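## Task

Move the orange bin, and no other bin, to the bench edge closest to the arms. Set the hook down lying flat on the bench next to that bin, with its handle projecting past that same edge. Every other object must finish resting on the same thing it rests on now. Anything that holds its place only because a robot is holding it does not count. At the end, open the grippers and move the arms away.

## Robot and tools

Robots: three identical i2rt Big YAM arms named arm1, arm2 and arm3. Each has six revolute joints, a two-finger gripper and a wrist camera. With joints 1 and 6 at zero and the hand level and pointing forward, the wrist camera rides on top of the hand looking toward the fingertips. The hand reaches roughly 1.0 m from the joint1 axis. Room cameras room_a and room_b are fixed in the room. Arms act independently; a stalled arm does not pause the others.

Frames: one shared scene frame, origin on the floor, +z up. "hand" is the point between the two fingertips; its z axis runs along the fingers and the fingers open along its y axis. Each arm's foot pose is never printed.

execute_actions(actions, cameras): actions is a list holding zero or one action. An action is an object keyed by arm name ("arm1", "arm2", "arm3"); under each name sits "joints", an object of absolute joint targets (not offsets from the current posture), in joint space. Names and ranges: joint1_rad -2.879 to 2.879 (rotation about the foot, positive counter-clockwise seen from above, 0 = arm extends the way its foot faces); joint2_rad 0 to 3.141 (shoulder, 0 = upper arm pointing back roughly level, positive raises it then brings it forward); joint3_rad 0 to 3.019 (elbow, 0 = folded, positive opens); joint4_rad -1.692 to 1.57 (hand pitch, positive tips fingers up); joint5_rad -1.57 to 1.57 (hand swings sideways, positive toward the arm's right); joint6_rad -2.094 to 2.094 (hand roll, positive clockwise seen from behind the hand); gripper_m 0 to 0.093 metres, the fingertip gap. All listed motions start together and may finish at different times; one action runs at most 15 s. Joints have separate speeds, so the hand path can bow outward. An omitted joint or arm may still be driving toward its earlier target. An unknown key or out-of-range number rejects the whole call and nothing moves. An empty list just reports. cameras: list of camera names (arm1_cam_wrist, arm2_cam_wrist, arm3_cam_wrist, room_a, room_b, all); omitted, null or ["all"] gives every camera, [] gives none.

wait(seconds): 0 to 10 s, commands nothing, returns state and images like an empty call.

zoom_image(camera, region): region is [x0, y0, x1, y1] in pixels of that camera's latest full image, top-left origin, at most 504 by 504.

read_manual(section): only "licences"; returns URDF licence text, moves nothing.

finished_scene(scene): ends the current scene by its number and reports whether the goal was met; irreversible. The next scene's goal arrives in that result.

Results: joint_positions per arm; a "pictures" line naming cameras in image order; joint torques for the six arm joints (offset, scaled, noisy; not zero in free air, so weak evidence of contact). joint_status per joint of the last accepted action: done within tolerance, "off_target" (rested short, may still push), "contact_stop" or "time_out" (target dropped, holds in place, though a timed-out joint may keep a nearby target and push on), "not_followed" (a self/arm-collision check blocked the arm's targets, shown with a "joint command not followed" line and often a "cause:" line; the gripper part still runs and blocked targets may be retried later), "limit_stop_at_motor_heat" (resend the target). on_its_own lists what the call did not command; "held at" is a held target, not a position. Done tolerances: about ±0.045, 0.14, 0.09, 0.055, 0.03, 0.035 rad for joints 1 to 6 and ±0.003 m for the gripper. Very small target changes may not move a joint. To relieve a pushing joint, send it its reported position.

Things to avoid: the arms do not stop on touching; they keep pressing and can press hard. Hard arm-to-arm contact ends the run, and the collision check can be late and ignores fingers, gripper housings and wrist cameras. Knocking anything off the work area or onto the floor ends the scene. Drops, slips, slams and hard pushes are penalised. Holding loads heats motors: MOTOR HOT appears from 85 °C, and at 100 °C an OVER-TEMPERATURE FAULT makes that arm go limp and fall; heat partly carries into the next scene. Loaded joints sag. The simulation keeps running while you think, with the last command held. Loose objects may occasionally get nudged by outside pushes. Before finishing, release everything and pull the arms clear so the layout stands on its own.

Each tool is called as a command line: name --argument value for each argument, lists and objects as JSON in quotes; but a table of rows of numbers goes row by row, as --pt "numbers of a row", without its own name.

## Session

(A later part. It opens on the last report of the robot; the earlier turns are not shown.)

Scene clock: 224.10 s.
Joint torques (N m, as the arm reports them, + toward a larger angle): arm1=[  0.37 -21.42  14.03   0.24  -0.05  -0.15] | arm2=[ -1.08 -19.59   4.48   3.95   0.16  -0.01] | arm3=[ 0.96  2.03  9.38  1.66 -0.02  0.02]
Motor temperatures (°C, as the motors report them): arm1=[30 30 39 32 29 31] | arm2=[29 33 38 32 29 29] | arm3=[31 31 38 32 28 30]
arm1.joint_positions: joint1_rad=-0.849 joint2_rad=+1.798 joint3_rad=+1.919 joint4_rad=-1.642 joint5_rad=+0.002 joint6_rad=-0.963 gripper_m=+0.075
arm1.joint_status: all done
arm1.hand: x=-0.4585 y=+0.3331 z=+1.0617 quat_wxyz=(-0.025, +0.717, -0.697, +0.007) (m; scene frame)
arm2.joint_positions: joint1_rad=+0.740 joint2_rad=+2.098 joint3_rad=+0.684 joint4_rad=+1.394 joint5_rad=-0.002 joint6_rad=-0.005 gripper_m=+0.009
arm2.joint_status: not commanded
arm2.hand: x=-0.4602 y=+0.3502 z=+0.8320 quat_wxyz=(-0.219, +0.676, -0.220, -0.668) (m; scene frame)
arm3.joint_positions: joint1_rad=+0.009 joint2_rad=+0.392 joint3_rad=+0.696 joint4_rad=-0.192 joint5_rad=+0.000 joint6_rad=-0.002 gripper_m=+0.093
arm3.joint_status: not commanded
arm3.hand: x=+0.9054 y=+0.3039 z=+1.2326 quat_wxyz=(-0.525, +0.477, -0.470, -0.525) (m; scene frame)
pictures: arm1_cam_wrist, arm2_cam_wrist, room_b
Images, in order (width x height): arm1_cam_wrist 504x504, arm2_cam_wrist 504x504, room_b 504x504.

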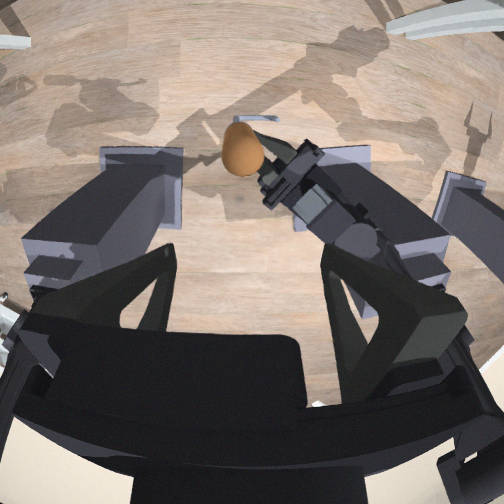

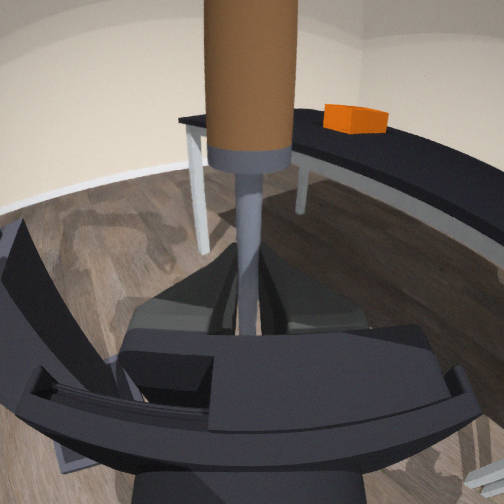

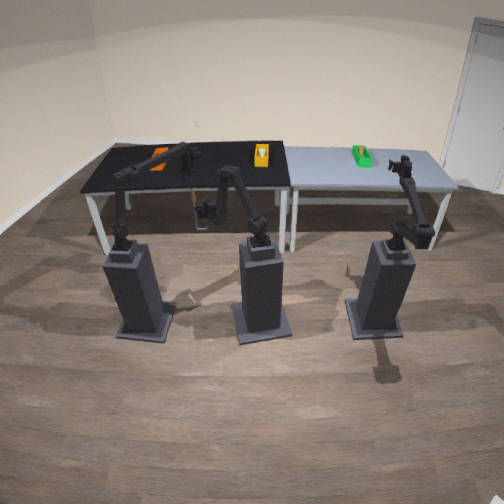

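execute_actions --actions '[{"arm1":{"joints":{"joint1_rad":-0.815,"joint2_rad":1.85,"joint3_rad":1.83,"joint4_rad":-1.53}}}]' --cameras '["arm1_cam_wrist"]'

Scene clock: 233.63 s.
Joint torques (N m, as the arm reports them, + toward a larger angle): arm1=[ -0.29 -23.22  11.16   0.88  -0.07  -0.21] | arm2=[ -1.02 -19.47   4.5    3.97   0.17   0.  ] | arm3=[ 0.74  2.23  9.49  1.67 -0.05  0.02]
Motor temperatures (°C, as the motors report them): arm1=[30 30 39 32 29 31] | arm2=[29 34 37 32 29 29] | arm3=[31 31 38 32 28 30]
arm1.joint_positions: joint1_rad=-0.820 joint2_rad=+1.853 joint3_rad=+1.821 joint4_rad=-1.540 joint5_rad=+0.002 joint6_rad=-0.963 gripper_m=+0.075
arm1.joint_status: all done
arm1.hand: x=-0.4609 y=+0.3516 z=+0.9940 quat_wxyz=(+0.001, +0.727, -0.687, +0.002) (m; scene frame)
arm2.joint_positions: joint1_rad=+0.740 joint2_rad=+2.098 joint3_rad=+0.684 joint4_rad=+1.394 joint5_rad=-0.002 joint6_rad=-0.005 gripper_m=+0.009
arm2.joint_status: not commanded
arm2.hand: x=-0.4602 y=+0.3502 z=+0.8320 quat_wxyz=(-0.219, +0.676, -0.220, -0.668) (m; scene frame)
arm3.joint_positions: joint1_rad=+0.009 joint2_rad=+0.392 joint3_rad=+0.696 joint4_rad=-0.192 joint5_rad=+0.000 joint6_rad=-0.002 gripper_m=+0.093
arm3.joint_status: not commanded
arm3.hand: x=+0.9054 y=+0.3039 z=+1.2326 quat_wxyz=(-0.525, +0.477, -0.470, -0.525) (m; scene frame)
pictures: arm1_cam_wrist
Images, in order (width x height): arm1_cam_wrist 504x504.

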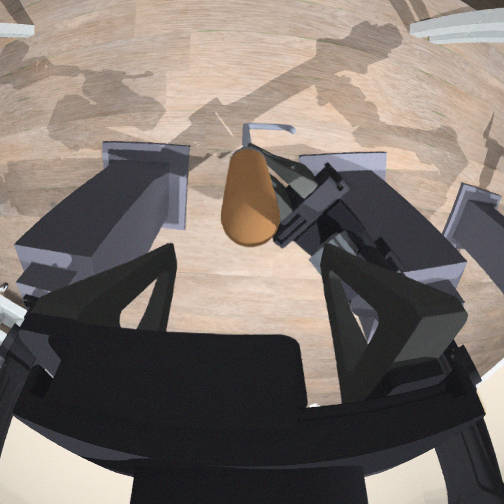

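execute_actions --actions '[{"arm1":{"joints":{"joint2_rad":1.87,"joint3_rad":1.68,"joint4_rad":-1.36,"gripper_m":0.055}}}]' --cameras '["arm1_cam_wrist","arm2_cam_wrist"]'

Scene clock: 239.00 s.
Joint torques (N m, as the arm reports them, + toward a larger angle): arm1=[ -0.48 -21.82  10.97   0.84  -0.04  -0.18] | arm2=[ -1.09 -19.62   4.5    3.97   0.17   0.  ] | arm3=[ 0.88  2.01  9.43  1.61 -0.03  0.04]
Motor temperatures (°C, as the motors report them): arm1=[30 30 39 32 29 31] | arm2=[29 34 37 32 29 29] | arm3=[31 31 38 32 28 30]
arm1.joint_positions: joint1_rad=-0.820 joint2_rad=+1.867 joint3_rad=+1.673 joint4_rad=-1.370 joint5_rad=+0.002 joint6_rad=-0.963 gripper_m=+0.055
arm1.joint_status: all done
arm1.hand: x=-0.4611 y=+0.3513 z=+0.9298 quat_wxyz=(-0.003, +0.727, -0.687, +0.003) (m; scene frame)
arm2.joint_positions: joint1_rad=+0.740 joint2_rad=+2.098 joint3_rad=+0.684 joint4_rad=+1.394 joint5_rad=-0.002 joint6_rad=-0.005 gripper_m=+0.009
arm2.joint_status: not commanded
arm2.hand: x=-0.4602 y=+0.3502 z=+0.8320 quat_wxyz=(-0.219, +0.676, -0.220, -0.668) (m; scene frame)
arm3.joint_positions: joint1_rad=+0.009 joint2_rad=+0.392 joint3_rad=+0.696 joint4_rad=-0.192 joint5_rad=+0.000 joint6_rad=-0.002 gripper_m=+0.093
arm3.joint_status: not commanded
arm3.hand: x=+0.9054 y=+0.3039 z=+1.2326 quat_wxyz=(-0.525, +0.477, -0.470, -0.525) (m; scene frame)
pictures: arm1_cam_wrist, arm2_cam_wrist
Images, in order (width x height): arm1_cam_wrist 504x504, arm2_cam_wrist 504x504.

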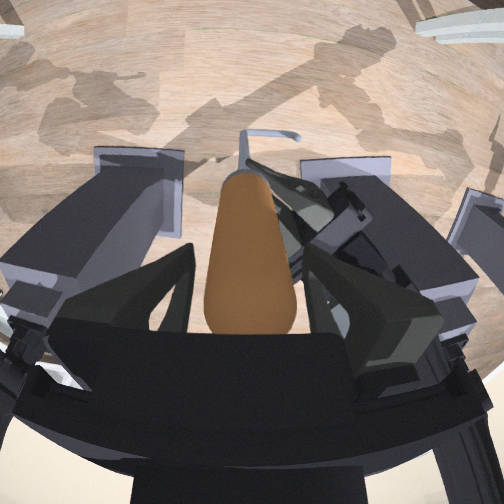

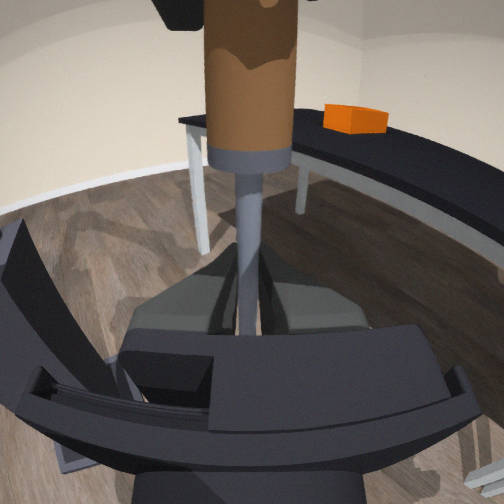

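execute_actions --actions '[{"arm1":{"joints":{"joint3_rad":1.65,"joint4_rad":-1.33,"gripper_m":0.045}}}]' --cameras '[]'

execute_actions --actions '[{"arm1":{"joints":{"gripper_m":0}}}]' --cameras '["arm1_cam_wrist","arm2_cam_wrist"]'

Scene clock: 244.67 s.
Joint torques (N m, as the arm reports them, + toward a larger angle): arm1=[  0.24 -22.29  10.53   0.87  -0.08  -0.19] | arm2=[ -1.1  -19.57   4.46   3.98   0.17   0.  ] | arm3=[ 0.82  2.09  9.46  1.64 -0.02  0.04]
Motor temperatures (°C, as the motors report them): arm1=[30 30 38 32 29 31] | arm2=[29 34 36 32 29 29] | arm3=[31 31 38 32 28 30]
arm1.joint_positions: joint1_rad=-0.820 joint2_rad=+1.867 joint3_rad=+1.648 joint4_rad=-1.340 joint5_rad=+0.002 joint6_rad=-0.963 gripper_m=+0.045
arm1.joint_status: all done
arm1.hand: x=-0.4615 y=+0.3508 z=+0.9205 quat_wxyz=(-0.005, +0.727, -0.687, +0.003) (m; scene frame)
arm2.joint_positions: joint1_rad=+0.740 joint2_rad=+2.098 joint3_rad=+0.684 joint4_rad=+1.394 joint5_rad=-0.002 joint6_rad=-0.005 gripper_m=+0.009
arm2.joint_status: not commanded
arm2.hand: x=-0.4602 y=+0.3502 z=+0.8320 quat_wxyz=(-0.219, +0.676, -0.220, -0.668) (m; scene frame)
arm3.joint_positions: joint1_rad=+0.009 joint2_rad=+0.392 joint3_rad=+0.696 joint4_rad=-0.192 joint5_rad=+0.000 joint6_rad=-0.002 gripper_m=+0.093
arm3.joint_status: not commanded
arm3.hand: x=+0.9054 y=+0.3039 z=+1.2326 quat_wxyz=(-0.525, +0.477, -0.470, -0.525) (m; scene frame)
pictures: none
No camera images: the call's "cameras" was empty. Leave "cameras" out to get every camera's image.

Scene clock: 245.23 s.
Joint torques (N m, as the arm reports them, + toward a larger angle): arm1=[ -1.16 -21.57  10.31   0.79  -0.02  -0.2 ] | arm2=[ -1.01 -20.02   4.44   3.89   0.11   0.01] | arm3=[ 0.91  2.37  9.44  1.68 -0.04  0.03]
Motor temperatures (°C, as the motors report them): arm1=[30 30 38 32 29 31] | arm2=[29 34 36 32 29 29] | arm3=[31 31 38 32 28 30]
arm1.joint_positions: joint1_rad=-0.820 joint2_rad=+1.867 joint3_rad=+1.647 joint4_rad=-1.339 joint5_rad=+0.000 joint6_rad=-0.963 gripper_m=+0.031
arm1.joint_status: gripper_m off_target (ended at +0.031, target +0.000)
arm1.hand: x=-0.4617 y=+0.3510 z=+0.9204 quat_wxyz=(-0.006, +0.727, -0.687, +0.002) (m; scene frame)
arm2.joint_positions: joint1_rad=+0.739 joint2_rad=+2.098 joint3_rad=+0.684 joint4_rad=+1.395 joint5_rad=+0.000 joint6_rad=-0.005 gripper_m=+0.009
arm2.joint_status: not commanded
arm2.hand: x=-0.4598 y=+0.3508 z=+0.8323 quat_wxyz=(-0.220, +0.675, -0.220, -0.669) (m; scene frame)
arm3.joint_positions: joint1_rad=+0.009 joint2_rad=+0.392 joint3_rad=+0.696 joint4_rad=-0.192 joint5_rad=+0.000 joint6_rad=-0.002 gripper_m=+0.093
arm3.joint_status: not commanded
arm3.hand: x=+0.9054 y=+0.3039 z=+1.2326 quat_wxyz=(-0.525, +0.477, -0.470, -0.525) (m; scene frame)
pictures: arm1_cam_wrist, arm2_cam_wrist
Images, in order (width x height): arm1_cam_wrist 504x504, arm2_cam_wrist 504x504.

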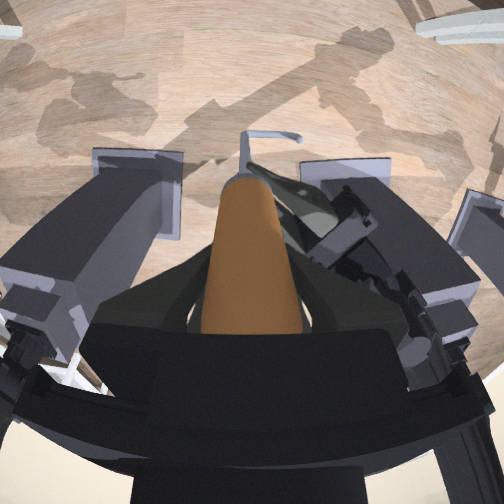

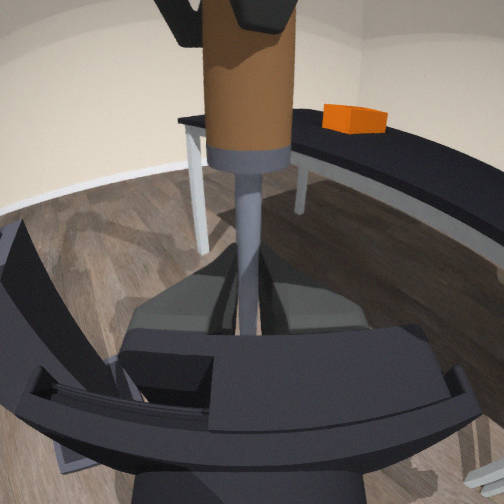

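execute_actions --actions '[{"arm2":{"joints":{"gripper_m":0.07}}}]' --cameras '[]'

execute_actions --actions '[{"arm1":{"joints":{"joint1_rad":-0.3}}}]' --cameras '[]'

execute_actions --actions '[{"arm1":{"joints":{"joint1_rad":0.108,"joint2_rad":1.12,"joint3_rad":1.2,"joint4_rad":-1.6,"joint6_rad":1.571}},"arm2":{"joints":{"joint1_rad":-0.3,"joint2_rad":0.5,"joint3_rad":0.6,"joint4_rad":0}}}]' --cameras '[]'

execute_actions --actions '[{"arm1":{"joints":{"joint4_rad":0.0}}}]' --cameras '["arm1_cam_wrist","room_a"]'

Scene clock: 262.53 s.
Joint torques (N m, as the arm reports them, + toward a larger angle): arm1=[ -0.33 -24.55  11.67   0.77  -0.01  -0.22] | arm2=[ -0.96 -18.94   4.31   2.82   0.09   0.  ] | arm3=[ 1.06  2.02  9.51  1.7  -0.03  0.01]
Motor temperatures (°C, as the motors report them): arm1=[30 31 38 32 29 31] | arm2=[29 34 35 32 29 29] | arm3=[31 31 38 32 28 30]
arm1.joint_positions: joint1_rad=-0.820 joint2_rad=+1.879 joint3_rad=+1.633 joint4_rad=-1.338 joint5_rad=+0.000 joint6_rad=-0.963 gripper_m=+0.031
arm1.joint_status: not commanded
arm1.hand: x=-0.4651 y=+0.3483 z=+0.9087 quat_wxyz=(+0.006, +0.727, -0.687, +0.001) (m; scene frame)
arm2.joint_positions: joint1_rad=+0.739 joint2_rad=+2.090 joint3_rad=+0.687 joint4_rad=+1.420 joint5_rad=+0.000 joint6_rad=-0.005 gripper_m=+0.070
arm2.joint_status: all done
arm2.hand: x=-0.4611 y=+0.3518 z=+0.8438 quat_wxyz=(-0.224, +0.663, -0.217, -0.681) (m; scene frame)
arm3.joint_positions: joint1_rad=+0.009 joint2_rad=+0.392 joint3_rad=+0.696 joint4_rad=-0.192 joint5_rad=+0.000 joint6_rad=-0.002 gripper_m=+0.093
arm3.joint_status: not commanded
arm3.hand: x=+0.9054 y=+0.3039 z=+1.2326 quat_wxyz=(-0.525, +0.477, -0.470, -0.525) (m; scene frame)
pictures: none
No camera images: the call's "cameras" was empty. Leave "cameras" out to get every camera's image.

Scene clock: 264.20 s.
Joint torques (N m, as the arm reports them, + toward a larger angle): arm1=[  0.   -23.13  11.7    0.59  -0.09  -0.19] | arm2=[ -1.08 -18.96   4.33   2.8    0.1    0.  ] | arm3=[ 0.78  1.96  9.46  1.71 -0.03  0.02]
Motor temperatures (°C, as the motors report them): arm1=[30 31 38 32 29 31] | arm2=[29 34 35 32 29 29] | arm3=[31 31 38 32 28 30]
arm1.joint_positions: joint1_rad=-0.309 joint2_rad=+1.879 joint3_rad=+1.633 joint4_rad=-1.329 joint5_rad=+0.001 joint6_rad=-0.965 gripper_m=+0.031
arm1.joint_status: all done
arm1.hand: x=-0.6925 y=+0.5245 z=+0.9076 quat_wxyz=(+0.003, +0.877, -0.480, +0.002) (m; scene frame)
arm2.joint_positions: joint1_rad=+0.739 joint2_rad=+2.090 joint3_rad=+0.687 joint4_rad=+1.420 joint5_rad=+0.000 joint6_rad=-0.005 gripper_m=+0.070
arm2.joint_status: not commanded
arm2.hand: x=-0.4611 y=+0.3518 z=+0.8438 quat_wxyz=(-0.224, +0.663, -0.217, -0.681) (m; scene frame)
arm3.joint_positions: joint1_rad=+0.009 joint2_rad=+0.392 joint3_rad=+0.696 joint4_rad=-0.192 joint5_rad=+0.000 joint6_rad=-0.002 gripper_m=+0.093
arm3.joint_status: not commanded
arm3.hand: x=+0.9054 y=+0.3039 z=+1.2326 quat_wxyz=(-0.525, +0.477, -0.470, -0.525) (m; scene frame)
pictures: none
No camera images: the call's "cameras" was empty. Leave "cameras" out to get every camera's image.

Scene clock: 266.77 s.
Joint torques (N m, as the arm reports them, + toward a larger angle): arm1=[-1.01 -9.45 11.96  0.33  0.19 -0.1 ] | arm2=[-0.86 -1.2   9.55  1.67  0.02 -0.01] | arm3=[ 0.57  1.89  9.38  1.66 -0.03  0.04]
Motor temperatures (°C, as the motors report them): arm1=[30 31 38 32 29 31] | arm2=[29 34 36 32 29 29] | arm3=[31 31 38 32 28 30]
arm1.joint_positions: joint1_rad=+0.113 joint2_rad=+1.123 joint3_rad=+1.181 joint4_rad=-1.597 joint5_rad=+0.000 joint6_rad=+1.562 gripper_m=+0.031
arm1.joint_status: all done
arm1.hand: x=-0.9212 y=+0.3069 z=+1.0537 quat_wxyz=(-0.001, +0.018, -1.000, -0.015) (m; scene frame)
arm2.joint_positions: joint1_rad=-0.298 joint2_rad=+0.497 joint3_rad=+0.593 joint4_rad=+0.005 joint5_rad=+0.002 joint6_rad=-0.005 gripper_m=+0.070
arm2.joint_status: all done
arm2.hand: x=+0.0435 y=+0.3516 z=+1.2185 quat_wxyz=(-0.551, +0.447, -0.498, -0.499) (m; scene frame)
arm3.joint_positions: joint1_rad=+0.009 joint2_rad=+0.392 joint3_rad=+0.696 joint4_rad=-0.192 joint5_rad=+0.000 joint6_rad=-0.002 gripper_m=+0.093
arm3.joint_status: not commanded
arm3.hand: x=+0.9054 y=+0.3039 z=+1.2326 quat_wxyz=(-0.525, +0.477, -0.470, -0.525) (m; scene frame)
pictures: none
No camera images: the call's "cameras" was empty. Leave "cameras" out to get every camera's image.

Scene clock: 270.23 s.
Joint torques (N m, as the arm reports them, + toward a larger angle): arm1=[ -0.33 -13.63  14.7    3.82   0.12  -0.16] | arm2=[-0.77 -1.31  9.62  1.68  0.    0.  ] | arm3=[ 0.83  2.26  9.46  1.63 -0.05  0.03]
Motor temperatures (°C, as the motors report them): arm1=[30 31 38 32 29 31] | arm2=[29 34 36 32 29 29] | arm3=[31 31 38 32 28 30]
arm1.joint_positions: joint1_rad=+0.113 joint2_rad=+1.139 joint3_rad=+1.168 joint4_rad=-0.056 joint5_rad=+0.000 joint6_rad=+1.567 gripper_m=+0.031
arm1.joint_status: joint4_rad time_out (moved +1.541 of +1.597)
arm1.on_its_own: joint4_rad reads -0.056 and still pushes toward +0.000 since a time_out
arm1.hand: x=-0.9282 y=+0.5518 z=+1.2827 quat_wxyz=(+0.007, +0.012, -0.717, -0.697) (m; scene frame)
arm2.joint_positions: joint1_rad=-0.298 joint2_rad=+0.497 joint3_rad=+0.593 joint4_rad=+0.005 joint5_rad=+0.002 joint6_rad=-0.005 gripper_m=+0.070
arm2.joint_status: not commanded
arm2.hand: x=+0.0435 y=+0.3516 z=+1.2185 quat_wxyz=(-0.551, +0.447, -0.498, -0.499) (m; scene frame)
arm3.joint_positions: joint1_rad=+0.009 joint2_rad=+0.392 joint3_rad=+0.696 joint4_rad=-0.192 joint5_rad=+0.000 joint6_rad=-0.002 gripper_m=+0.093
arm3.joint_status: not commanded
arm3.hand: x=+0.9054 y=+0.3039 z=+1.2326 quat_wxyz=(-0.525, +0.477, -0.470, -0.525) (m; scene frame)
pictures: arm1_cam_wrist, room_a
Images, in order (width x height): arm1_cam_wrist 504x504, room_a 504x504.

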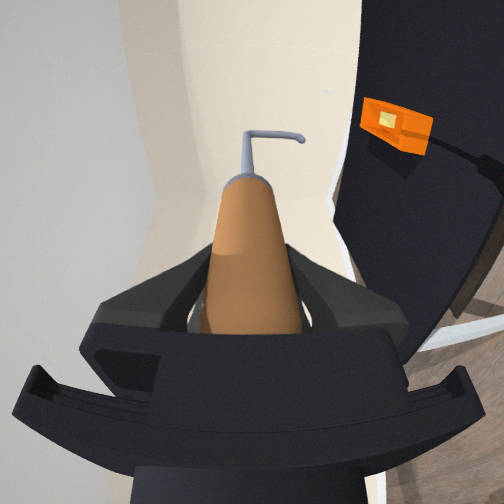

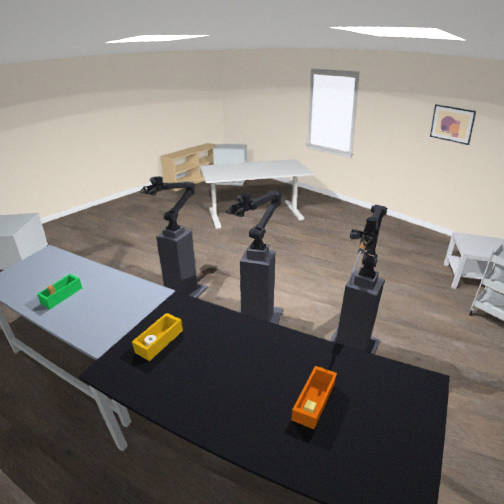

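execute_actions --actions '[{"arm1":{"joints":{"joint2_rad":2.11,"joint3_rad":1.72,"joint4_rad":0.55}}}]' --cameras '["arm1_cam_wrist","room_a"]'

Scene clock: 277.13 s.
Joint torques (N m, as the arm reports them, + toward a larger angle): arm1=[ -0.94 -32.43  17.32   3.68   0.13  -0.22] | arm2=[-0.97 -1.21  9.58  1.67  0.01 -0.01] | arm3=[ 0.86  1.99  9.43  1.63 -0.04  0.02]
Motor temperatures (°C, as the motors report them): arm1=[30 31 40 32 29 31] | arm2=[29 34 37 32 29 29] | arm3=[31 31 38 32 28 30]
arm1.joint_positions: joint1_rad=+0.113 joint2_rad=+2.157 joint3_rad=+1.645 joint4_rad=+0.500 joint5_rad=+0.000 joint6_rad=+1.570 gripper_m=+0.031
arm1.joint_status: all done
arm1.hand: x=-0.9360 y=+0.8650 z=+0.9930 quat_wxyz=(+0.008, +0.010, -0.712, -0.702) (m; scene frame)
arm2.joint_positions: joint1_rad=-0.298 joint2_rad=+0.497 joint3_rad=+0.593 joint4_rad=+0.005 joint5_rad=+0.002 joint6_rad=-0.005 gripper_m=+0.070
arm2.joint_status: not commanded
arm2.hand: x=+0.0435 y=+0.3516 z=+1.2185 quat_wxyz=(-0.551, +0.447, -0.498, -0.499) (m; scene frame)
arm3.joint_positions: joint1_rad=+0.009 joint2_rad=+0.392 joint3_rad=+0.696 joint4_rad=-0.192 joint5_rad=+0.000 joint6_rad=-0.002 gripper_m=+0.093
arm3.joint_status: not commanded
arm3.hand: x=+0.9054 y=+0.3039 z=+1.2326 quat_wxyz=(-0.525, +0.477, -0.470, -0.525) (m; scene frame)
pictures: arm1_cam_wrist, room_a
Images, in order (width x height): arm1_cam_wrist 504x504, room_a 504x504.

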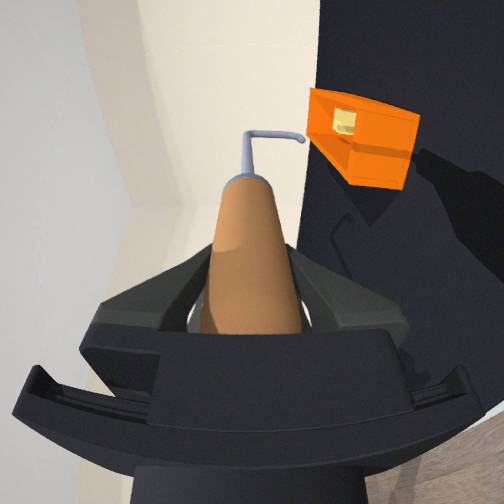

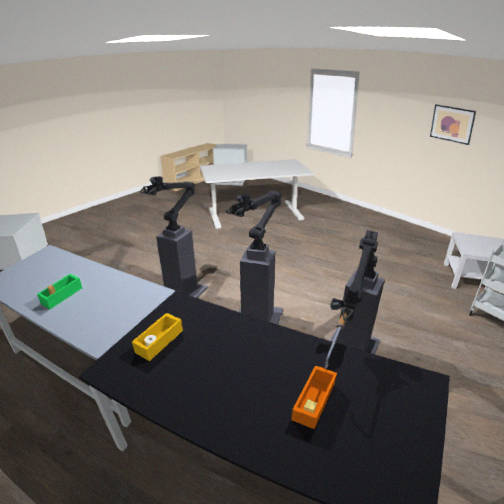

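execute_actions --actions '[{"arm1":{"joints":{"joint2_rad":2.285,"joint3_rad":2.035,"joint4_rad":0.41}}}]' --cameras '["arm1_cam_wrist","room_a"]'

Scene clock: 287.87 s.
Joint torques (N m, as the arm reports them, + toward a larger angle): arm1=[ -0.41 -35.1   19.34   3.25   0.12  -0.22] | arm2=[-0.77 -1.14  9.6   1.68  0.02  0.  ] | arm3=[ 0.85  1.83  9.45  1.66 -0.04  0.01]
Motor temperatures (°C, as the motors report them): arm1=[30 32 43 32 29 31] | arm2=[29 33 38 32 29 29] | arm3=[31 31 38 32 28 30]
arm1.joint_positions: joint1_rad=+0.113 joint2_rad=+2.333 joint3_rad=+1.944 joint4_rad=+0.373 joint5_rad=+0.000 joint6_rad=+1.570 gripper_m=+0.031
arm1.joint_status: joint3_rad time_out (moved +0.299 of +0.390); the others done
arm1.on_its_own: joint3_rad reads +1.944 and still pushes toward +2.035 since a time_out
arm1.hand: x=-0.9377 y=+0.9300 z=+0.9831 quat_wxyz=(+0.008, +0.010, -0.713, -0.701) (m; scene frame)
arm2.joint_positions: joint1_rad=-0.298 joint2_rad=+0.497 joint3_rad=+0.593 joint4_rad=+0.005 joint5_rad=+0.002 joint6_rad=-0.005 gripper_m=+0.070
arm2.joint_status: not commanded
arm2.hand: x=+0.0435 y=+0.3516 z=+1.2185 quat_wxyz=(-0.551, +0.447, -0.498, -0.499) (m; scene frame)
arm3.joint_positions: joint1_rad=+0.009 joint2_rad=+0.392 joint3_rad=+0.696 joint4_rad=-0.192 joint5_rad=+0.000 joint6_rad=-0.002 gripper_m=+0.093
arm3.joint_status: not commanded
arm3.hand: x=+0.9054 y=+0.3039 z=+1.2326 quat_wxyz=(-0.525, +0.477, -0.470, -0.525) (m; scene frame)
pictures: arm1_cam_wrist, room_a
Images, in order (width x height): arm1_cam_wrist 504x504, room_a 504x504.

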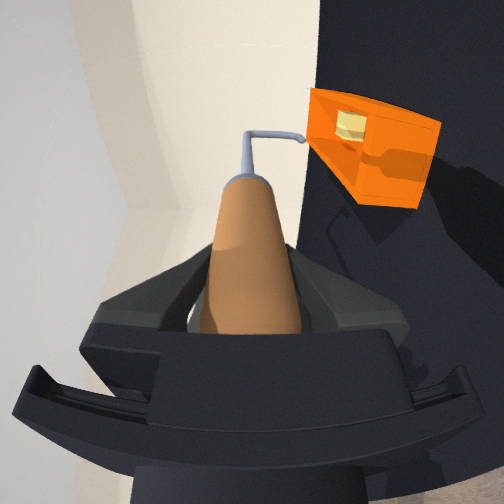

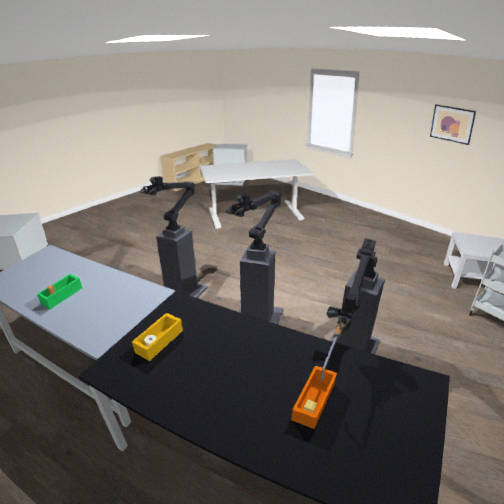

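execute_actions --actions '[{"arm1":{"joints":{"joint2_rad":2.4,"joint3_rad":1.815,"joint4_rad":0.73}}}]' --cameras '["arm1_cam_wrist","room_a"]'

Scene clock: 295.03 s.
Joint torques (N m, as the arm reports them, + toward a larger angle): arm1=[ -0.63 -34.72  13.01   3.64   0.11  -0.23] | arm2=[-1.02 -1.31  9.58  1.67  0.01  0.01] | arm3=[ 0.96  2.13  9.42  1.7  -0.04  0.02]
Motor temperatures (°C, as the motors report them): arm1=[30 33 44 32 29 31] | arm2=[29 33 38 32 29 29] | arm3=[31 31 38 32 28 30]
arm1.joint_positions: joint1_rad=+0.113 joint2_rad=+2.453 joint3_rad=+1.776 joint4_rad=+0.682 joint5_rad=+0.000 joint6_rad=+1.571 gripper_m=+0.031
arm1.joint_status: all done
arm1.hand: x=-0.9366 y=+0.8989 z=+0.8545 quat_wxyz=(+0.009, +0.010, -0.706, -0.708) (m; scene frame)
arm2.joint_positions: joint1_rad=-0.298 joint2_rad=+0.497 joint3_rad=+0.593 joint4_rad=+0.005 joint5_rad=+0.002 joint6_rad=-0.005 gripper_m=+0.070
arm2.joint_status: not commanded
arm2.hand: x=+0.0435 y=+0.3516 z=+1.2185 quat_wxyz=(-0.551, +0.447, -0.498, -0.499) (m; scene frame)
arm3.joint_positions: joint1_rad=+0.009 joint2_rad=+0.392 joint3_rad=+0.696 joint4_rad=-0.192 joint5_rad=+0.000 joint6_rad=-0.002 gripper_m=+0.093
arm3.joint_status: not commanded
arm3.hand: x=+0.9054 y=+0.3039 z=+1.2326 quat_wxyz=(-0.525, +0.477, -0.470, -0.525) (m; scene frame)
pictures: arm1_cam_wrist, room_a
Images, in order (width x height): arm1_cam_wrist 504x504, room_a 504x504.

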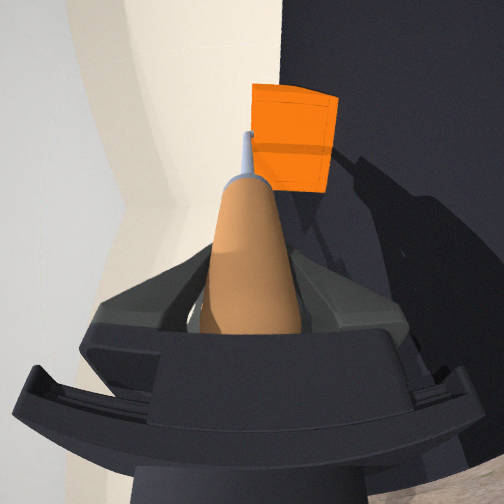

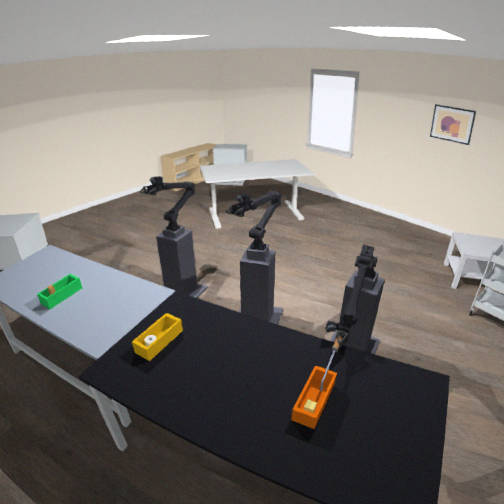

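execute_actions --actions '[{"arm1":{"joints":{"joint2_rad":2.18,"joint3_rad":1.395,"joint4_rad":0.92}}}]' --cameras '[]'

execute_actions --actions '[{"arm1":{"joints":{"joint2_rad":2.035,"joint3_rad":1.055,"joint4_rad":1.1}}}]' --cameras '["arm1_cam_wrist","room_a"]'

Scene clock: 302.67 s.
Joint torques (N m, as the arm reports them, + toward a larger angle): arm1=[ -1.15 -27.8   10.7    2.92   0.12  -0.21] | arm2=[-0.81 -1.33  9.57  1.67  0.01  0.  ] | arm3=[ 0.6   1.99  9.38  1.66 -0.03  0.02]
Motor temperatures (°C, as the motors report them): arm1=[30 34 43 32 29 31] | arm2=[29 33 38 32 29 29] | arm3=[31 31 38 32 28 30]
arm1.joint_positions: joint1_rad=+0.113 joint2_rad=+2.200 joint3_rad=+1.374 joint4_rad=+0.890 joint5_rad=+0.000 joint6_rad=+1.571 gripper_m=+0.031
arm1.joint_status: all done
arm1.hand: x=-0.9342 y=+0.8019 z=+0.9056 quat_wxyz=(+0.009, +0.010, -0.685, -0.728) (m; scene frame)
arm2.joint_positions: joint1_rad=-0.298 joint2_rad=+0.497 joint3_rad=+0.593 joint4_rad=+0.005 joint5_rad=+0.002 joint6_rad=-0.005 gripper_m=+0.070
arm2.joint_status: not commanded
arm2.hand: x=+0.0435 y=+0.3516 z=+1.2185 quat_wxyz=(-0.551, +0.447, -0.498, -0.499) (m; scene frame)
arm3.joint_positions: joint1_rad=+0.009 joint2_rad=+0.392 joint3_rad=+0.696 joint4_rad=-0.192 joint5_rad=+0.000 joint6_rad=-0.002 gripper_m=+0.093
arm3.joint_status: not commanded
arm3.hand: x=+0.9054 y=+0.3039 z=+1.2326 quat_wxyz=(-0.525, +0.477, -0.470, -0.525) (m; scene frame)
pictures: none
No camera images: the call's "cameras" was empty. Leave "cameras" out to get every camera's image.

Scene clock: 303.80 s.
Joint torques (N m, as the arm reports them, + toward a larger angle): arm1=[ -0.05 -25.79  10.24   3.71   0.14  -0.19] | arm2=[-0.83 -1.3   9.56  1.66  0.02 -0.01] | arm3=[ 0.8   2.    9.39  1.66 -0.03  0.02]
Motor temperatures (°C, as the motors report them): arm1=[30 34 43 32 29 31] | arm2=[29 33 38 32 29 29] | arm3=[31 31 38 32 28 30]
arm1.joint_positions: joint1_rad=+0.113 joint2_rad=+2.072 joint3_rad=+1.021 joint4_rad=+1.050 joint5_rad=+0.000 joint6_rad=+1.571 gripper_m=+0.031
arm1.joint_status: all done
arm1.hand: x=-0.9313 y=+0.6970 z=+0.8727 quat_wxyz=(+0.009, +0.010, -0.708, -0.706) (m; scene frame)
arm2.joint_positions: joint1_rad=-0.298 joint2_rad=+0.497 joint3_rad=+0.593 joint4_rad=+0.005 joint5_rad=+0.002 joint6_rad=-0.005 gripper_m=+0.070
arm2.joint_status: not commanded
arm2.hand: x=+0.0435 y=+0.3516 z=+1.2185 quat_wxyz=(-0.551, +0.447, -0.498, -0.499) (m; scene frame)
arm3.joint_positions: joint1_rad=+0.009 joint2_rad=+0.392 joint3_rad=+0.696 joint4_rad=-0.192 joint5_rad=+0.000 joint6_rad=-0.002 gripper_m=+0.093
arm3.joint_status: not commanded
arm3.hand: x=+0.9054 y=+0.3039 z=+1.2326 quat_wxyz=(-0.525, +0.477, -0.470, -0.525) (m; scene frame)
pictures: arm1_cam_wrist, room_a
Images, in order (width x height): arm1_cam_wrist 504x504, room_a 504x504.

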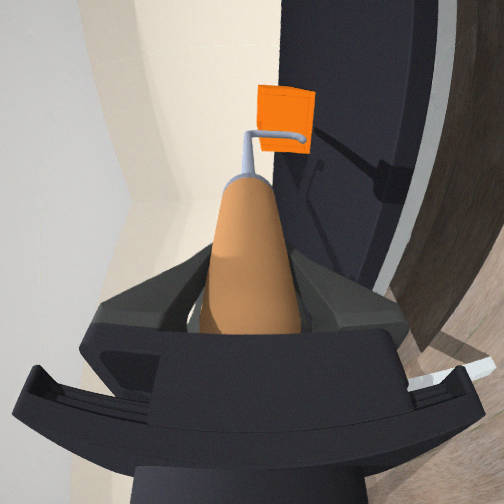

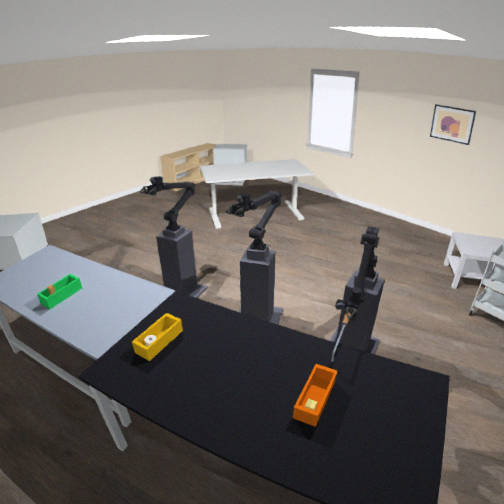

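execute_actions --actions '[{"arm1":{"joints":{"joint2_rad":2.2,"joint3_rad":1.9,"joint4_rad":0.75}}}]' --cameras '[]'

execute_actions --actions '[{"arm1":{"joints":{"joint2_rad":2.4,"joint3_rad":1.8,"joint4_rad":0.71}}}]' --cameras '["arm1_cam_wrist","room_a"]'

Scene clock: 314.80 s.
Joint torques (N m, as the arm reports them, + toward a larger angle): arm1=[ -0.81 -31.21  17.11   3.09   0.14  -0.21] | arm2=[-0.92 -1.27  9.61  1.65  0.01  0.  ] | arm3=[ 0.76  2.17  9.44  1.56 -0.04  0.03]
Motor temperatures (°C, as the motors report them): arm1=[30 33 41 32 29 31] | arm2=[29 33 38 32 29 29] | arm3=[31 31 38 32 28 30]
arm1.joint_positions: joint1_rad=+0.113 joint2_rad=+2.227 joint3_rad=+1.834 joint4_rad=+0.713 joint5_rad=+0.000 joint6_rad=+1.571 gripper_m=+0.031
arm1.joint_status: all done
arm1.hand: x=-0.9370 y=+0.8917 z=+1.0938 quat_wxyz=(+0.010, +0.009, -0.587, -0.810) (m; scene frame)
arm2.joint_positions: joint1_rad=-0.298 joint2_rad=+0.497 joint3_rad=+0.593 joint4_rad=+0.005 joint5_rad=+0.002 joint6_rad=-0.005 gripper_m=+0.070
arm2.joint_status: not commanded
arm2.hand: x=+0.0435 y=+0.3516 z=+1.2185 quat_wxyz=(-0.551, +0.447, -0.498, -0.499) (m; scene frame)
arm3.joint_positions: joint1_rad=+0.009 joint2_rad=+0.392 joint3_rad=+0.696 joint4_rad=-0.192 joint5_rad=+0.000 joint6_rad=-0.002 gripper_m=+0.093
arm3.joint_status: not commanded
arm3.hand: x=+0.9054 y=+0.3039 z=+1.2326 quat_wxyz=(-0.525, +0.477, -0.470, -0.525) (m; scene frame)
pictures: none
No camera images: the call's "cameras" was empty. Leave "cameras" out to get every camera's image.

Scene clock: 315.90 s.
Joint torques (N m, as the arm reports them, + toward a larger angle): arm1=[ -0.29 -32.28  11.97   1.66   0.07  -0.23] | arm2=[-0.88 -1.23  9.56  1.68  0.02  0.  ] | arm3=[ 0.91  2.22  9.38  1.62 -0.05  0.04]
Motor temperatures (°C, as the motors report them): arm1=[30 33 41 32 29 31] | arm2=[29 33 38 32 29 29] | arm3=[31 31 38 32 28 30]
arm1.joint_positions: joint1_rad=+0.112 joint2_rad=+2.422 joint3_rad=+1.778 joint4_rad=+0.714 joint5_rad=+0.001 joint6_rad=+1.570 gripper_m=+0.031
arm1.joint_status: all done
arm1.hand: x=-0.9356 y=+0.9003 z=+0.8914 quat_wxyz=(+0.008, +0.009, -0.683, -0.731) (m; scene frame)
arm2.joint_positions: joint1_rad=-0.298 joint2_rad=+0.497 joint3_rad=+0.593 joint4_rad=+0.005 joint5_rad=+0.002 joint6_rad=-0.005 gripper_m=+0.070
arm2.joint_status: not commanded
arm2.hand: x=+0.0435 y=+0.3516 z=+1.2185 quat_wxyz=(-0.551, +0.447, -0.498, -0.499) (m; scene frame)
arm3.joint_positions: joint1_rad=+0.009 joint2_rad=+0.392 joint3_rad=+0.696 joint4_rad=-0.192 joint5_rad=+0.000 joint6_rad=-0.002 gripper_m=+0.093
arm3.joint_status: not commanded
arm3.hand: x=+0.9054 y=+0.3039 z=+1.2326 quat_wxyz=(-0.525, +0.477, -0.470, -0.525) (m; scene frame)
pictures: arm1_cam_wrist, room_a
Images, in order (width x height): arm1_cam_wrist 504x504, room_a 504x504.

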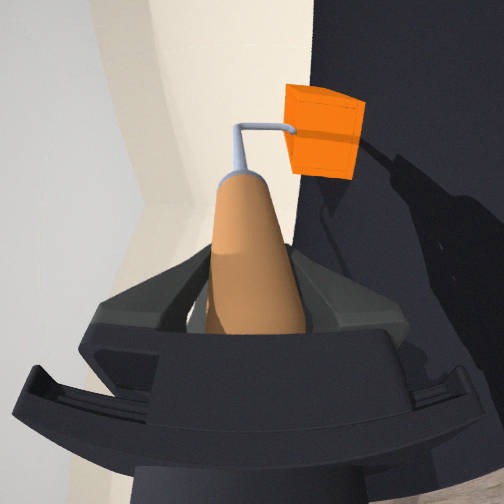

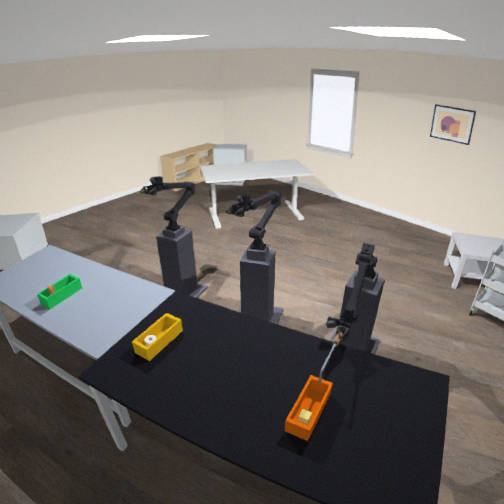

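execute_actions --actions '[{"arm1":{"joints":{"joint2_rad":2.39,"joint3_rad":2.16,"joint4_rad":0.54}}}]' --cameras '[]'

execute_actions --actions '[{"arm1":{"joints":{"joint2_rad":2.53,"joint4_rad":0.5}}}]' --cameras '["arm1_cam_wrist","room_a"]'

Scene clock: 325.87 s.
Joint torques (N m, as the arm reports them, + toward a larger angle): arm1=[ -1.17 -34.91  17.93   3.23   0.06  -0.23] | arm2=[-0.76 -1.4   9.56  1.71  0.02 -0.01] | arm3=[ 0.84  1.67  9.34  1.68 -0.03  0.03]
Motor temperatures (°C, as the motors report them): arm1=[30 34 41 32 29 31] | arm2=[29 33 39 32 29 29] | arm3=[31 31 38 32 28 30]
arm1.joint_positions: joint1_rad=+0.112 joint2_rad=+2.424 joint3_rad=+2.089 joint4_rad=+0.506 joint5_rad=+0.000 joint6_rad=+1.571 gripper_m=+0.031
arm1.joint_status: all done
arm1.hand: x=-0.9373 y=+0.9533 z=+1.0184 quat_wxyz=(+0.009, +0.009, -0.645, -0.764) (m; scene frame)
arm2.joint_positions: joint1_rad=-0.298 joint2_rad=+0.497 joint3_rad=+0.593 joint4_rad=+0.005 joint5_rad=+0.002 joint6_rad=-0.005 gripper_m=+0.070
arm2.joint_status: not commanded
arm2.hand: x=+0.0435 y=+0.3516 z=+1.2185 quat_wxyz=(-0.551, +0.447, -0.498, -0.499) (m; scene frame)
arm3.joint_positions: joint1_rad=+0.009 joint2_rad=+0.392 joint3_rad=+0.696 joint4_rad=-0.192 joint5_rad=+0.000 joint6_rad=-0.002 gripper_m=+0.093
arm3.joint_status: not commanded
arm3.hand: x=+0.9054 y=+0.3039 z=+1.2326 quat_wxyz=(-0.525, +0.477, -0.470, -0.525) (m; scene frame)
pictures: none
No camera images: the call's "cameras" was empty. Leave "cameras" out to get every camera's image.

Scene clock: 327.03 s.
Joint torques (N m, as the arm reports them, + toward a larger angle): arm1=[ -0.29 -37.83  16.4    3.12   0.09  -0.22] | arm2=[-0.86 -1.22  9.6   1.68  0.01  0.  ] | arm3=[ 0.87  2.04  9.4   1.64 -0.04  0.03]
Motor temperatures (°C, as the motors report them): arm1=[30 34 41 32 29 31] | arm2=[29 33 39 32 29 29] | arm3=[31 31 38 32 28 30]
arm1.joint_positions: joint1_rad=+0.112 joint2_rad=+2.588 joint3_rad=+2.095 joint4_rad=+0.472 joint5_rad=+0.000 joint6_rad=+1.571 gripper_m=+0.031
arm1.joint_status: all done
arm1.hand: x=-0.9371 y=+0.9600 z=+0.8600 quat_wxyz=(+0.008, +0.010, -0.715, -0.699) (m; scene frame)
arm2.joint_positions: joint1_rad=-0.298 joint2_rad=+0.497 joint3_rad=+0.593 joint4_rad=+0.005 joint5_rad=+0.002 joint6_rad=-0.005 gripper_m=+0.070
arm2.joint_status: not commanded
arm2.hand: x=+0.0435 y=+0.3516 z=+1.2185 quat_wxyz=(-0.551, +0.447, -0.498, -0.499) (m; scene frame)
arm3.joint_positions: joint1_rad=+0.009 joint2_rad=+0.392 joint3_rad=+0.696 joint4_rad=-0.192 joint5_rad=+0.000 joint6_rad=-0.002 gripper_m=+0.093
arm3.joint_status: not commanded
arm3.hand: x=+0.9054 y=+0.3039 z=+1.2326 quat_wxyz=(-0.525, +0.477, -0.470, -0.525) (m; scene frame)
pictures: arm1_cam_wrist, room_a
Images, in order (width x height): arm1_cam_wrist 504x504, room_a 504x504.

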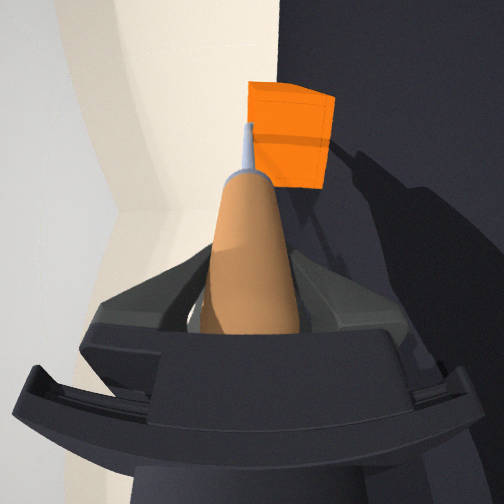

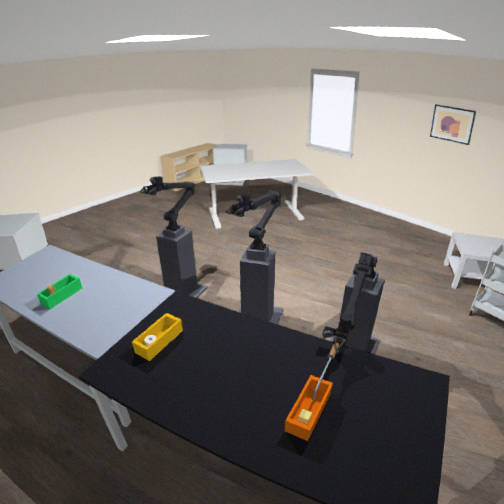

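execute_actions --actions '[{"arm1":{"joints":{"joint2_rad":2.335,"joint3_rad":1.79,"joint4_rad":0.525}}}]' --cameras '[]'

execute_actions --actions '[{"arm1":{"joints":{"joint2_rad":2.21,"joint3_rad":1.535,"joint4_rad":0.65}}}]' --cameras '["arm1_cam_wrist","room_a"]'

Scene clock: 335.93 s.
Joint torques (N m, as the arm reports them, + toward a larger angle): arm1=[ -0.58 -32.83  12.44   3.46   0.1   -0.24] | arm2=[-0.83 -1.28  9.57  1.68  0.02  0.  ] | arm3=[ 0.87  2.12  9.42  1.66 -0.04  0.03]
Motor temperatures (°C, as the motors report them): arm1=[30 35 43 32 29 31] | arm2=[29 33 39 32 29 29] | arm3=[31 30 38 32 28 30]
arm1.joint_positions: joint1_rad=+0.112 joint2_rad=+2.367 joint3_rad=+1.768 joint4_rad=+0.488 joint5_rad=+0.000 joint6_rad=+1.571 gripper_m=+0.031
arm1.joint_status: all done
arm1.hand: x=-0.9356 y=+0.8978 z=+0.8787 quat_wxyz=(+0.008, +0.010, -0.746, -0.666) (m; scene frame)
arm2.joint_positions: joint1_rad=-0.298 joint2_rad=+0.497 joint3_rad=+0.593 joint4_rad=+0.005 joint5_rad=+0.002 joint6_rad=-0.005 gripper_m=+0.070
arm2.joint_status: not commanded
arm2.hand: x=+0.0435 y=+0.3516 z=+1.2185 quat_wxyz=(-0.551, +0.447, -0.498, -0.499) (m; scene frame)
arm3.joint_positions: joint1_rad=+0.009 joint2_rad=+0.392 joint3_rad=+0.696 joint4_rad=-0.192 joint5_rad=+0.000 joint6_rad=-0.002 gripper_m=+0.093
arm3.joint_status: not commanded
arm3.hand: x=+0.9054 y=+0.3039 z=+1.2326 quat_wxyz=(-0.525, +0.477, -0.470, -0.525) (m; scene frame)
pictures: none
No camera images: the call's "cameras" was empty. Leave "cameras" out to get every camera's image.

Scene clock: 336.87 s.
Joint torques (N m, as the arm reports them, + toward a larger angle): arm1=[ -0.86 -31.43  10.35   3.29   0.09  -0.21] | arm2=[-0.77 -1.21  9.57  1.67  0.    0.  ] | arm3=[ 1.03  1.91  9.4   1.66 -0.04  0.03]
Motor temperatures (°C, as the motors report them): arm1=[30 35 43 32 29 31] | arm2=[29 33 39 32 29 29] | arm3=[31 30 38 32 28 30]
arm1.joint_positions: joint1_rad=+0.112 joint2_rad=+2.252 joint3_rad=+1.526 joint4_rad=+0.616 joint5_rad=+0.000 joint6_rad=+1.571 gripper_m=+0.031
arm1.joint_status: all done
arm1.hand: x=-0.9341 y=+0.8413 z=+0.8764 quat_wxyz=(+0.008, +0.010, -0.745, -0.667) (m; scene frame)
arm2.joint_positions: joint1_rad=-0.298 joint2_rad=+0.497 joint3_rad=+0.593 joint4_rad=+0.005 joint5_rad=+0.002 joint6_rad=-0.005 gripper_m=+0.070
arm2.joint_status: not commanded
arm2.hand: x=+0.0435 y=+0.3516 z=+1.2185 quat_wxyz=(-0.551, +0.447, -0.498, -0.499) (m; scene frame)
arm3.joint_positions: joint1_rad=+0.009 joint2_rad=+0.392 joint3_rad=+0.696 joint4_rad=-0.192 joint5_rad=+0.000 joint6_rad=-0.002 gripper_m=+0.093
arm3.joint_status: not commanded
arm3.hand: x=+0.9054 y=+0.3039 z=+1.2326 quat_wxyz=(-0.525, +0.477, -0.470, -0.525) (m; scene frame)
pictures: arm1_cam_wrist, room_a
Images, in order (width x height): arm1_cam_wrist 504x504, room_a 504x504.

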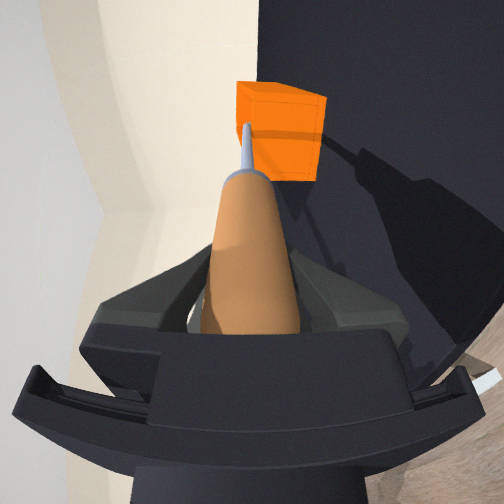

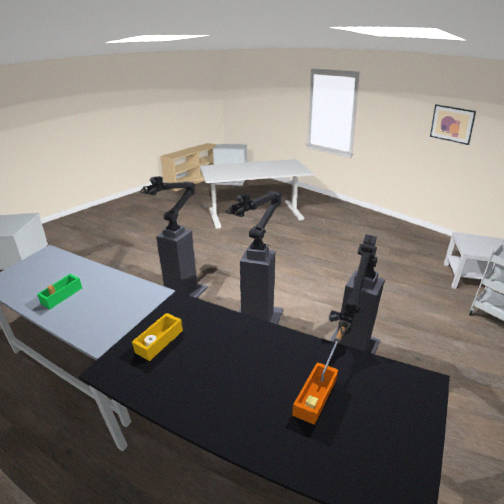

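Working. Continue.

execute_actions --actions '[{"arm1":{"joints":{"joint2_rad":2.09,"joint3_rad":1.31,"joint4_rad":0.765}}}]' --cameras '[]'

execute_actions --actions '[{"arm1":{"joints":{"joint2_rad":1.99,"joint3_rad":1.105,"joint4_rad":0.865}}}]' --cameras '[]'

execute_actions --actions '[{"arm1":{"joints":{"joint2_rad":1.9,"joint3_rad":0.915,"joint4_rad":0.96}}}]' --cameras '[]'

execute_actions --actions '[{"arm1":{"joints":{"joint2_rad":1.81,"joint3_rad":0.735,"joint4_rad":1.045}}}]' --cameras '["arm1_cam_wrist","room_a","room_b"]'

Scene clock: 344.23 s.
Joint torques (N m, as the arm reports them, + toward a larger angle): arm1=[ -0.57 -28.86   9.93   3.23   0.15  -0.24] | arm2=[-0.95 -1.14  9.59  1.66  0.01  0.  ] | arm3=[ 0.63  1.99  9.4   1.64 -0.05  0.01]
Motor temperatures (°C, as the motors report them): arm1=[30 35 41 32 29 31] | arm2=[29 33 39 32 29 29] | arm3=[31 30 38 32 28 30]
arm1.joint_positions: joint1_rad=+0.112 joint2_rad=+2.134 joint3_rad=+1.297 joint4_rad=+0.724 joint5_rad=+0.000 joint6_rad=+1.571 gripper_m=+0.031
arm1.joint_status: all done
arm1.hand: x=-0.9326 y=+0.7798 z=+0.8780 quat_wxyz=(+0.008, +0.010, -0.747, -0.665) (m; scene frame)
arm2.joint_positions: joint1_rad=-0.298 joint2_rad=+0.497 joint3_rad=+0.593 joint4_rad=+0.005 joint5_rad=+0.002 joint6_rad=-0.005 gripper_m=+0.070
arm2.joint_status: not commanded
arm2.hand: x=+0.0435 y=+0.3516 z=+1.2185 quat_wxyz=(-0.551, +0.447, -0.498, -0.499) (m; scene frame)
arm3.joint_positions: joint1_rad=+0.009 joint2_rad=+0.392 joint3_rad=+0.696 joint4_rad=-0.192 joint5_rad=+0.000 joint6_rad=-0.002 gripper_m=+0.093
arm3.joint_status: not commanded
arm3.hand: x=+0.9054 y=+0.3039 z=+1.2326 quat_wxyz=(-0.525, +0.477, -0.470, -0.525) (m; scene frame)
pictures: none
No camera images: the call's "cameras" was empty. Leave "cameras" out to get every camera's image.

Scene clock: 345.10 s.
Joint torques (N m, as the arm reports them, + toward a larger angle): arm1=[ -1.23 -26.18   9.15   3.43   0.09  -0.19] | arm2=[-0.9  -1.3   9.59  1.66  0.01  0.  ] | arm3=[ 0.91  2.01  9.37  1.61 -0.04  0.01]
Motor temperatures (°C, as the motors report them): arm1=[30 35 41 32 29 31] | arm2=[29 33 39 32 29 29] | arm3=[31 30 38 32 28 30]
arm1.joint_positions: joint1_rad=+0.112 joint2_rad=+2.031 joint3_rad=+1.092 joint4_rad=+0.823 joint5_rad=+0.000 joint6_rad=+1.571 gripper_m=+0.031
arm1.joint_status: all done
arm1.hand: x=-0.9310 y=+0.7188 z=+0.8780 quat_wxyz=(+0.008, +0.010, -0.747, -0.664) (m; scene frame)
arm2.joint_positions: joint1_rad=-0.298 joint2_rad=+0.497 joint3_rad=+0.593 joint4_rad=+0.005 joint5_rad=+0.002 joint6_rad=-0.005 gripper_m=+0.070
arm2.joint_status: not commanded
arm2.hand: x=+0.0435 y=+0.3516 z=+1.2185 quat_wxyz=(-0.551, +0.447, -0.498, -0.499) (m; scene frame)
arm3.joint_positions: joint1_rad=+0.009 joint2_rad=+0.392 joint3_rad=+0.696 joint4_rad=-0.192 joint5_rad=+0.000 joint6_rad=-0.002 gripper_m=+0.093
arm3.joint_status: not commanded
arm3.hand: x=+0.9054 y=+0.3039 z=+1.2326 quat_wxyz=(-0.525, +0.477, -0.470, -0.525) (m; scene frame)
pictures: none
No camera images: the call's "cameras" was empty. Leave "cameras" out to get every camera's image.

Scene clock: 345.93 s.
Joint torques (N m, as the arm reports them, + toward a larger angle): arm1=[ -0.95 -23.76   8.4    3.31   0.11  -0.21] | arm2=[-0.81 -1.28  9.61  1.64  0.02 -0.01] | arm3=[ 0.85  2.29  9.5   1.63 -0.02  0.03]
Motor temperatures (°C, as the motors report them): arm1=[30 35 41 32 29 31] | arm2=[29 33 39 32 29 29] | arm3=[31 30 38 32 28 30]
arm1.joint_positions: joint1_rad=+0.112 joint2_rad=+1.937 joint3_rad=+0.902 joint4_rad=+0.919 joint5_rad=+0.000 joint6_rad=+1.571 gripper_m=+0.031
arm1.joint_status: all done
arm1.hand: x=-0.9295 y=+0.6582 z=+0.8778 quat_wxyz=(+0.008, +0.010, -0.748, -0.664) (m; scene frame)
arm2.joint_positions: joint1_rad=-0.298 joint2_rad=+0.497 joint3_rad=+0.593 joint4_rad=+0.005 joint5_rad=+0.002 joint6_rad=-0.005 gripper_m=+0.070
arm2.joint_status: not commanded
arm2.hand: x=+0.0435 y=+0.3516 z=+1.2185 quat_wxyz=(-0.551, +0.447, -0.498, -0.499) (m; scene frame)
arm3.joint_positions: joint1_rad=+0.009 joint2_rad=+0.392 joint3_rad=+0.696 joint4_rad=-0.192 joint5_rad=+0.000 joint6_rad=-0.002 gripper_m=+0.093
arm3.joint_status: not commanded
arm3.hand: x=+0.9054 y=+0.3039 z=+1.2326 quat_wxyz=(-0.525, +0.477, -0.470, -0.525) (m; scene frame)
pictures: none
No camera images: the call's "cameras" was empty. Leave "cameras" out to get every camera's image.

Scene clock: 346.73 s.
Joint torques (N m, as the arm reports them, + toward a larger angle): arm1=[ -0.56 -20.69   7.83   3.48   0.13  -0.28] | arm2=[-0.9  -1.29  9.56  1.67  0.02 -0.01] | arm3=[ 0.97  2.09  9.46  1.66 -0.04  0.03]
Motor temperatures (°C, as the motors report them): arm1=[30 35 41 32 29 31] | arm2=[29 33 39 32 29 29] | arm3=[31 30 38 32 28 30]
arm1.joint_positions: joint1_rad=+0.112 joint2_rad=+1.843 joint3_rad=+0.721 joint4_rad=+1.002 joint5_rad=+0.000 joint6_rad=+1.571 gripper_m=+0.031
arm1.joint_status: all done
arm1.hand: x=-0.9279 y=+0.5970 z=+0.8782 quat_wxyz=(+0.008, +0.010, -0.749, -0.662) (m; scene frame)
arm2.joint_positions: joint1_rad=-0.298 joint2_rad=+0.497 joint3_rad=+0.593 joint4_rad=+0.005 joint5_rad=+0.002 joint6_rad=-0.005 gripper_m=+0.070
arm2.joint_status: not commanded
arm2.hand: x=+0.0435 y=+0.3516 z=+1.2185 quat_wxyz=(-0.551, +0.447, -0.498, -0.499) (m; scene frame)
arm3.joint_positions: joint1_rad=+0.009 joint2_rad=+0.392 joint3_rad=+0.696 joint4_rad=-0.192 joint5_rad=+0.000 joint6_rad=-0.002 gripper_m=+0.093
arm3.joint_status: not commanded
arm3.hand: x=+0.9054 y=+0.3039 z=+1.2326 quat_wxyz=(-0.525, +0.477, -0.470, -0.525) (m; scene frame)
pictures: arm1_cam_wrist, room_a, room_b
Images, in order (width x height): arm1_cam_wrist 504x504, room_a 504x504, room_b 504x504.

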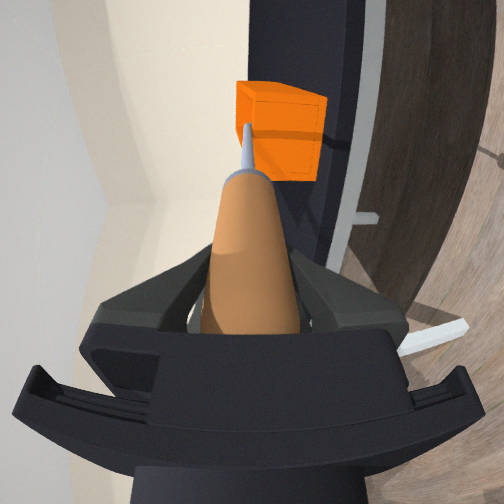

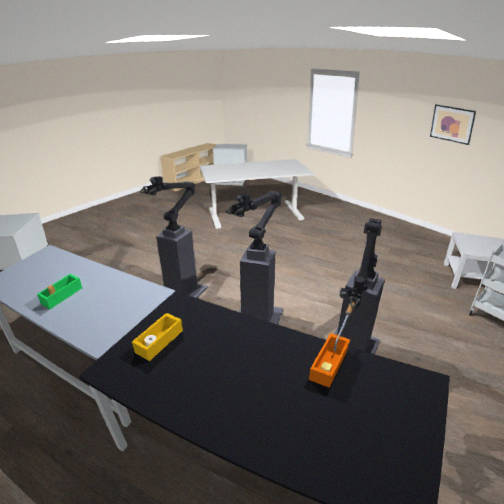

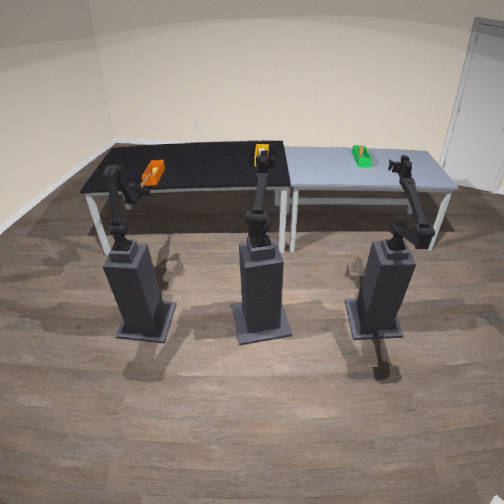

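zoom_image --camera "arm1_cam_wrist" --region '[230, 60, 400, 230]'

Region (230, 60, 400, 230) of arm1_cam_wrist's 504x504 image, scaled by 2.965, with more detail than that image has.

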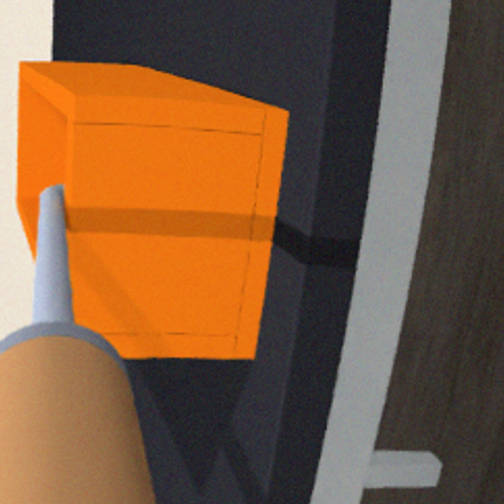

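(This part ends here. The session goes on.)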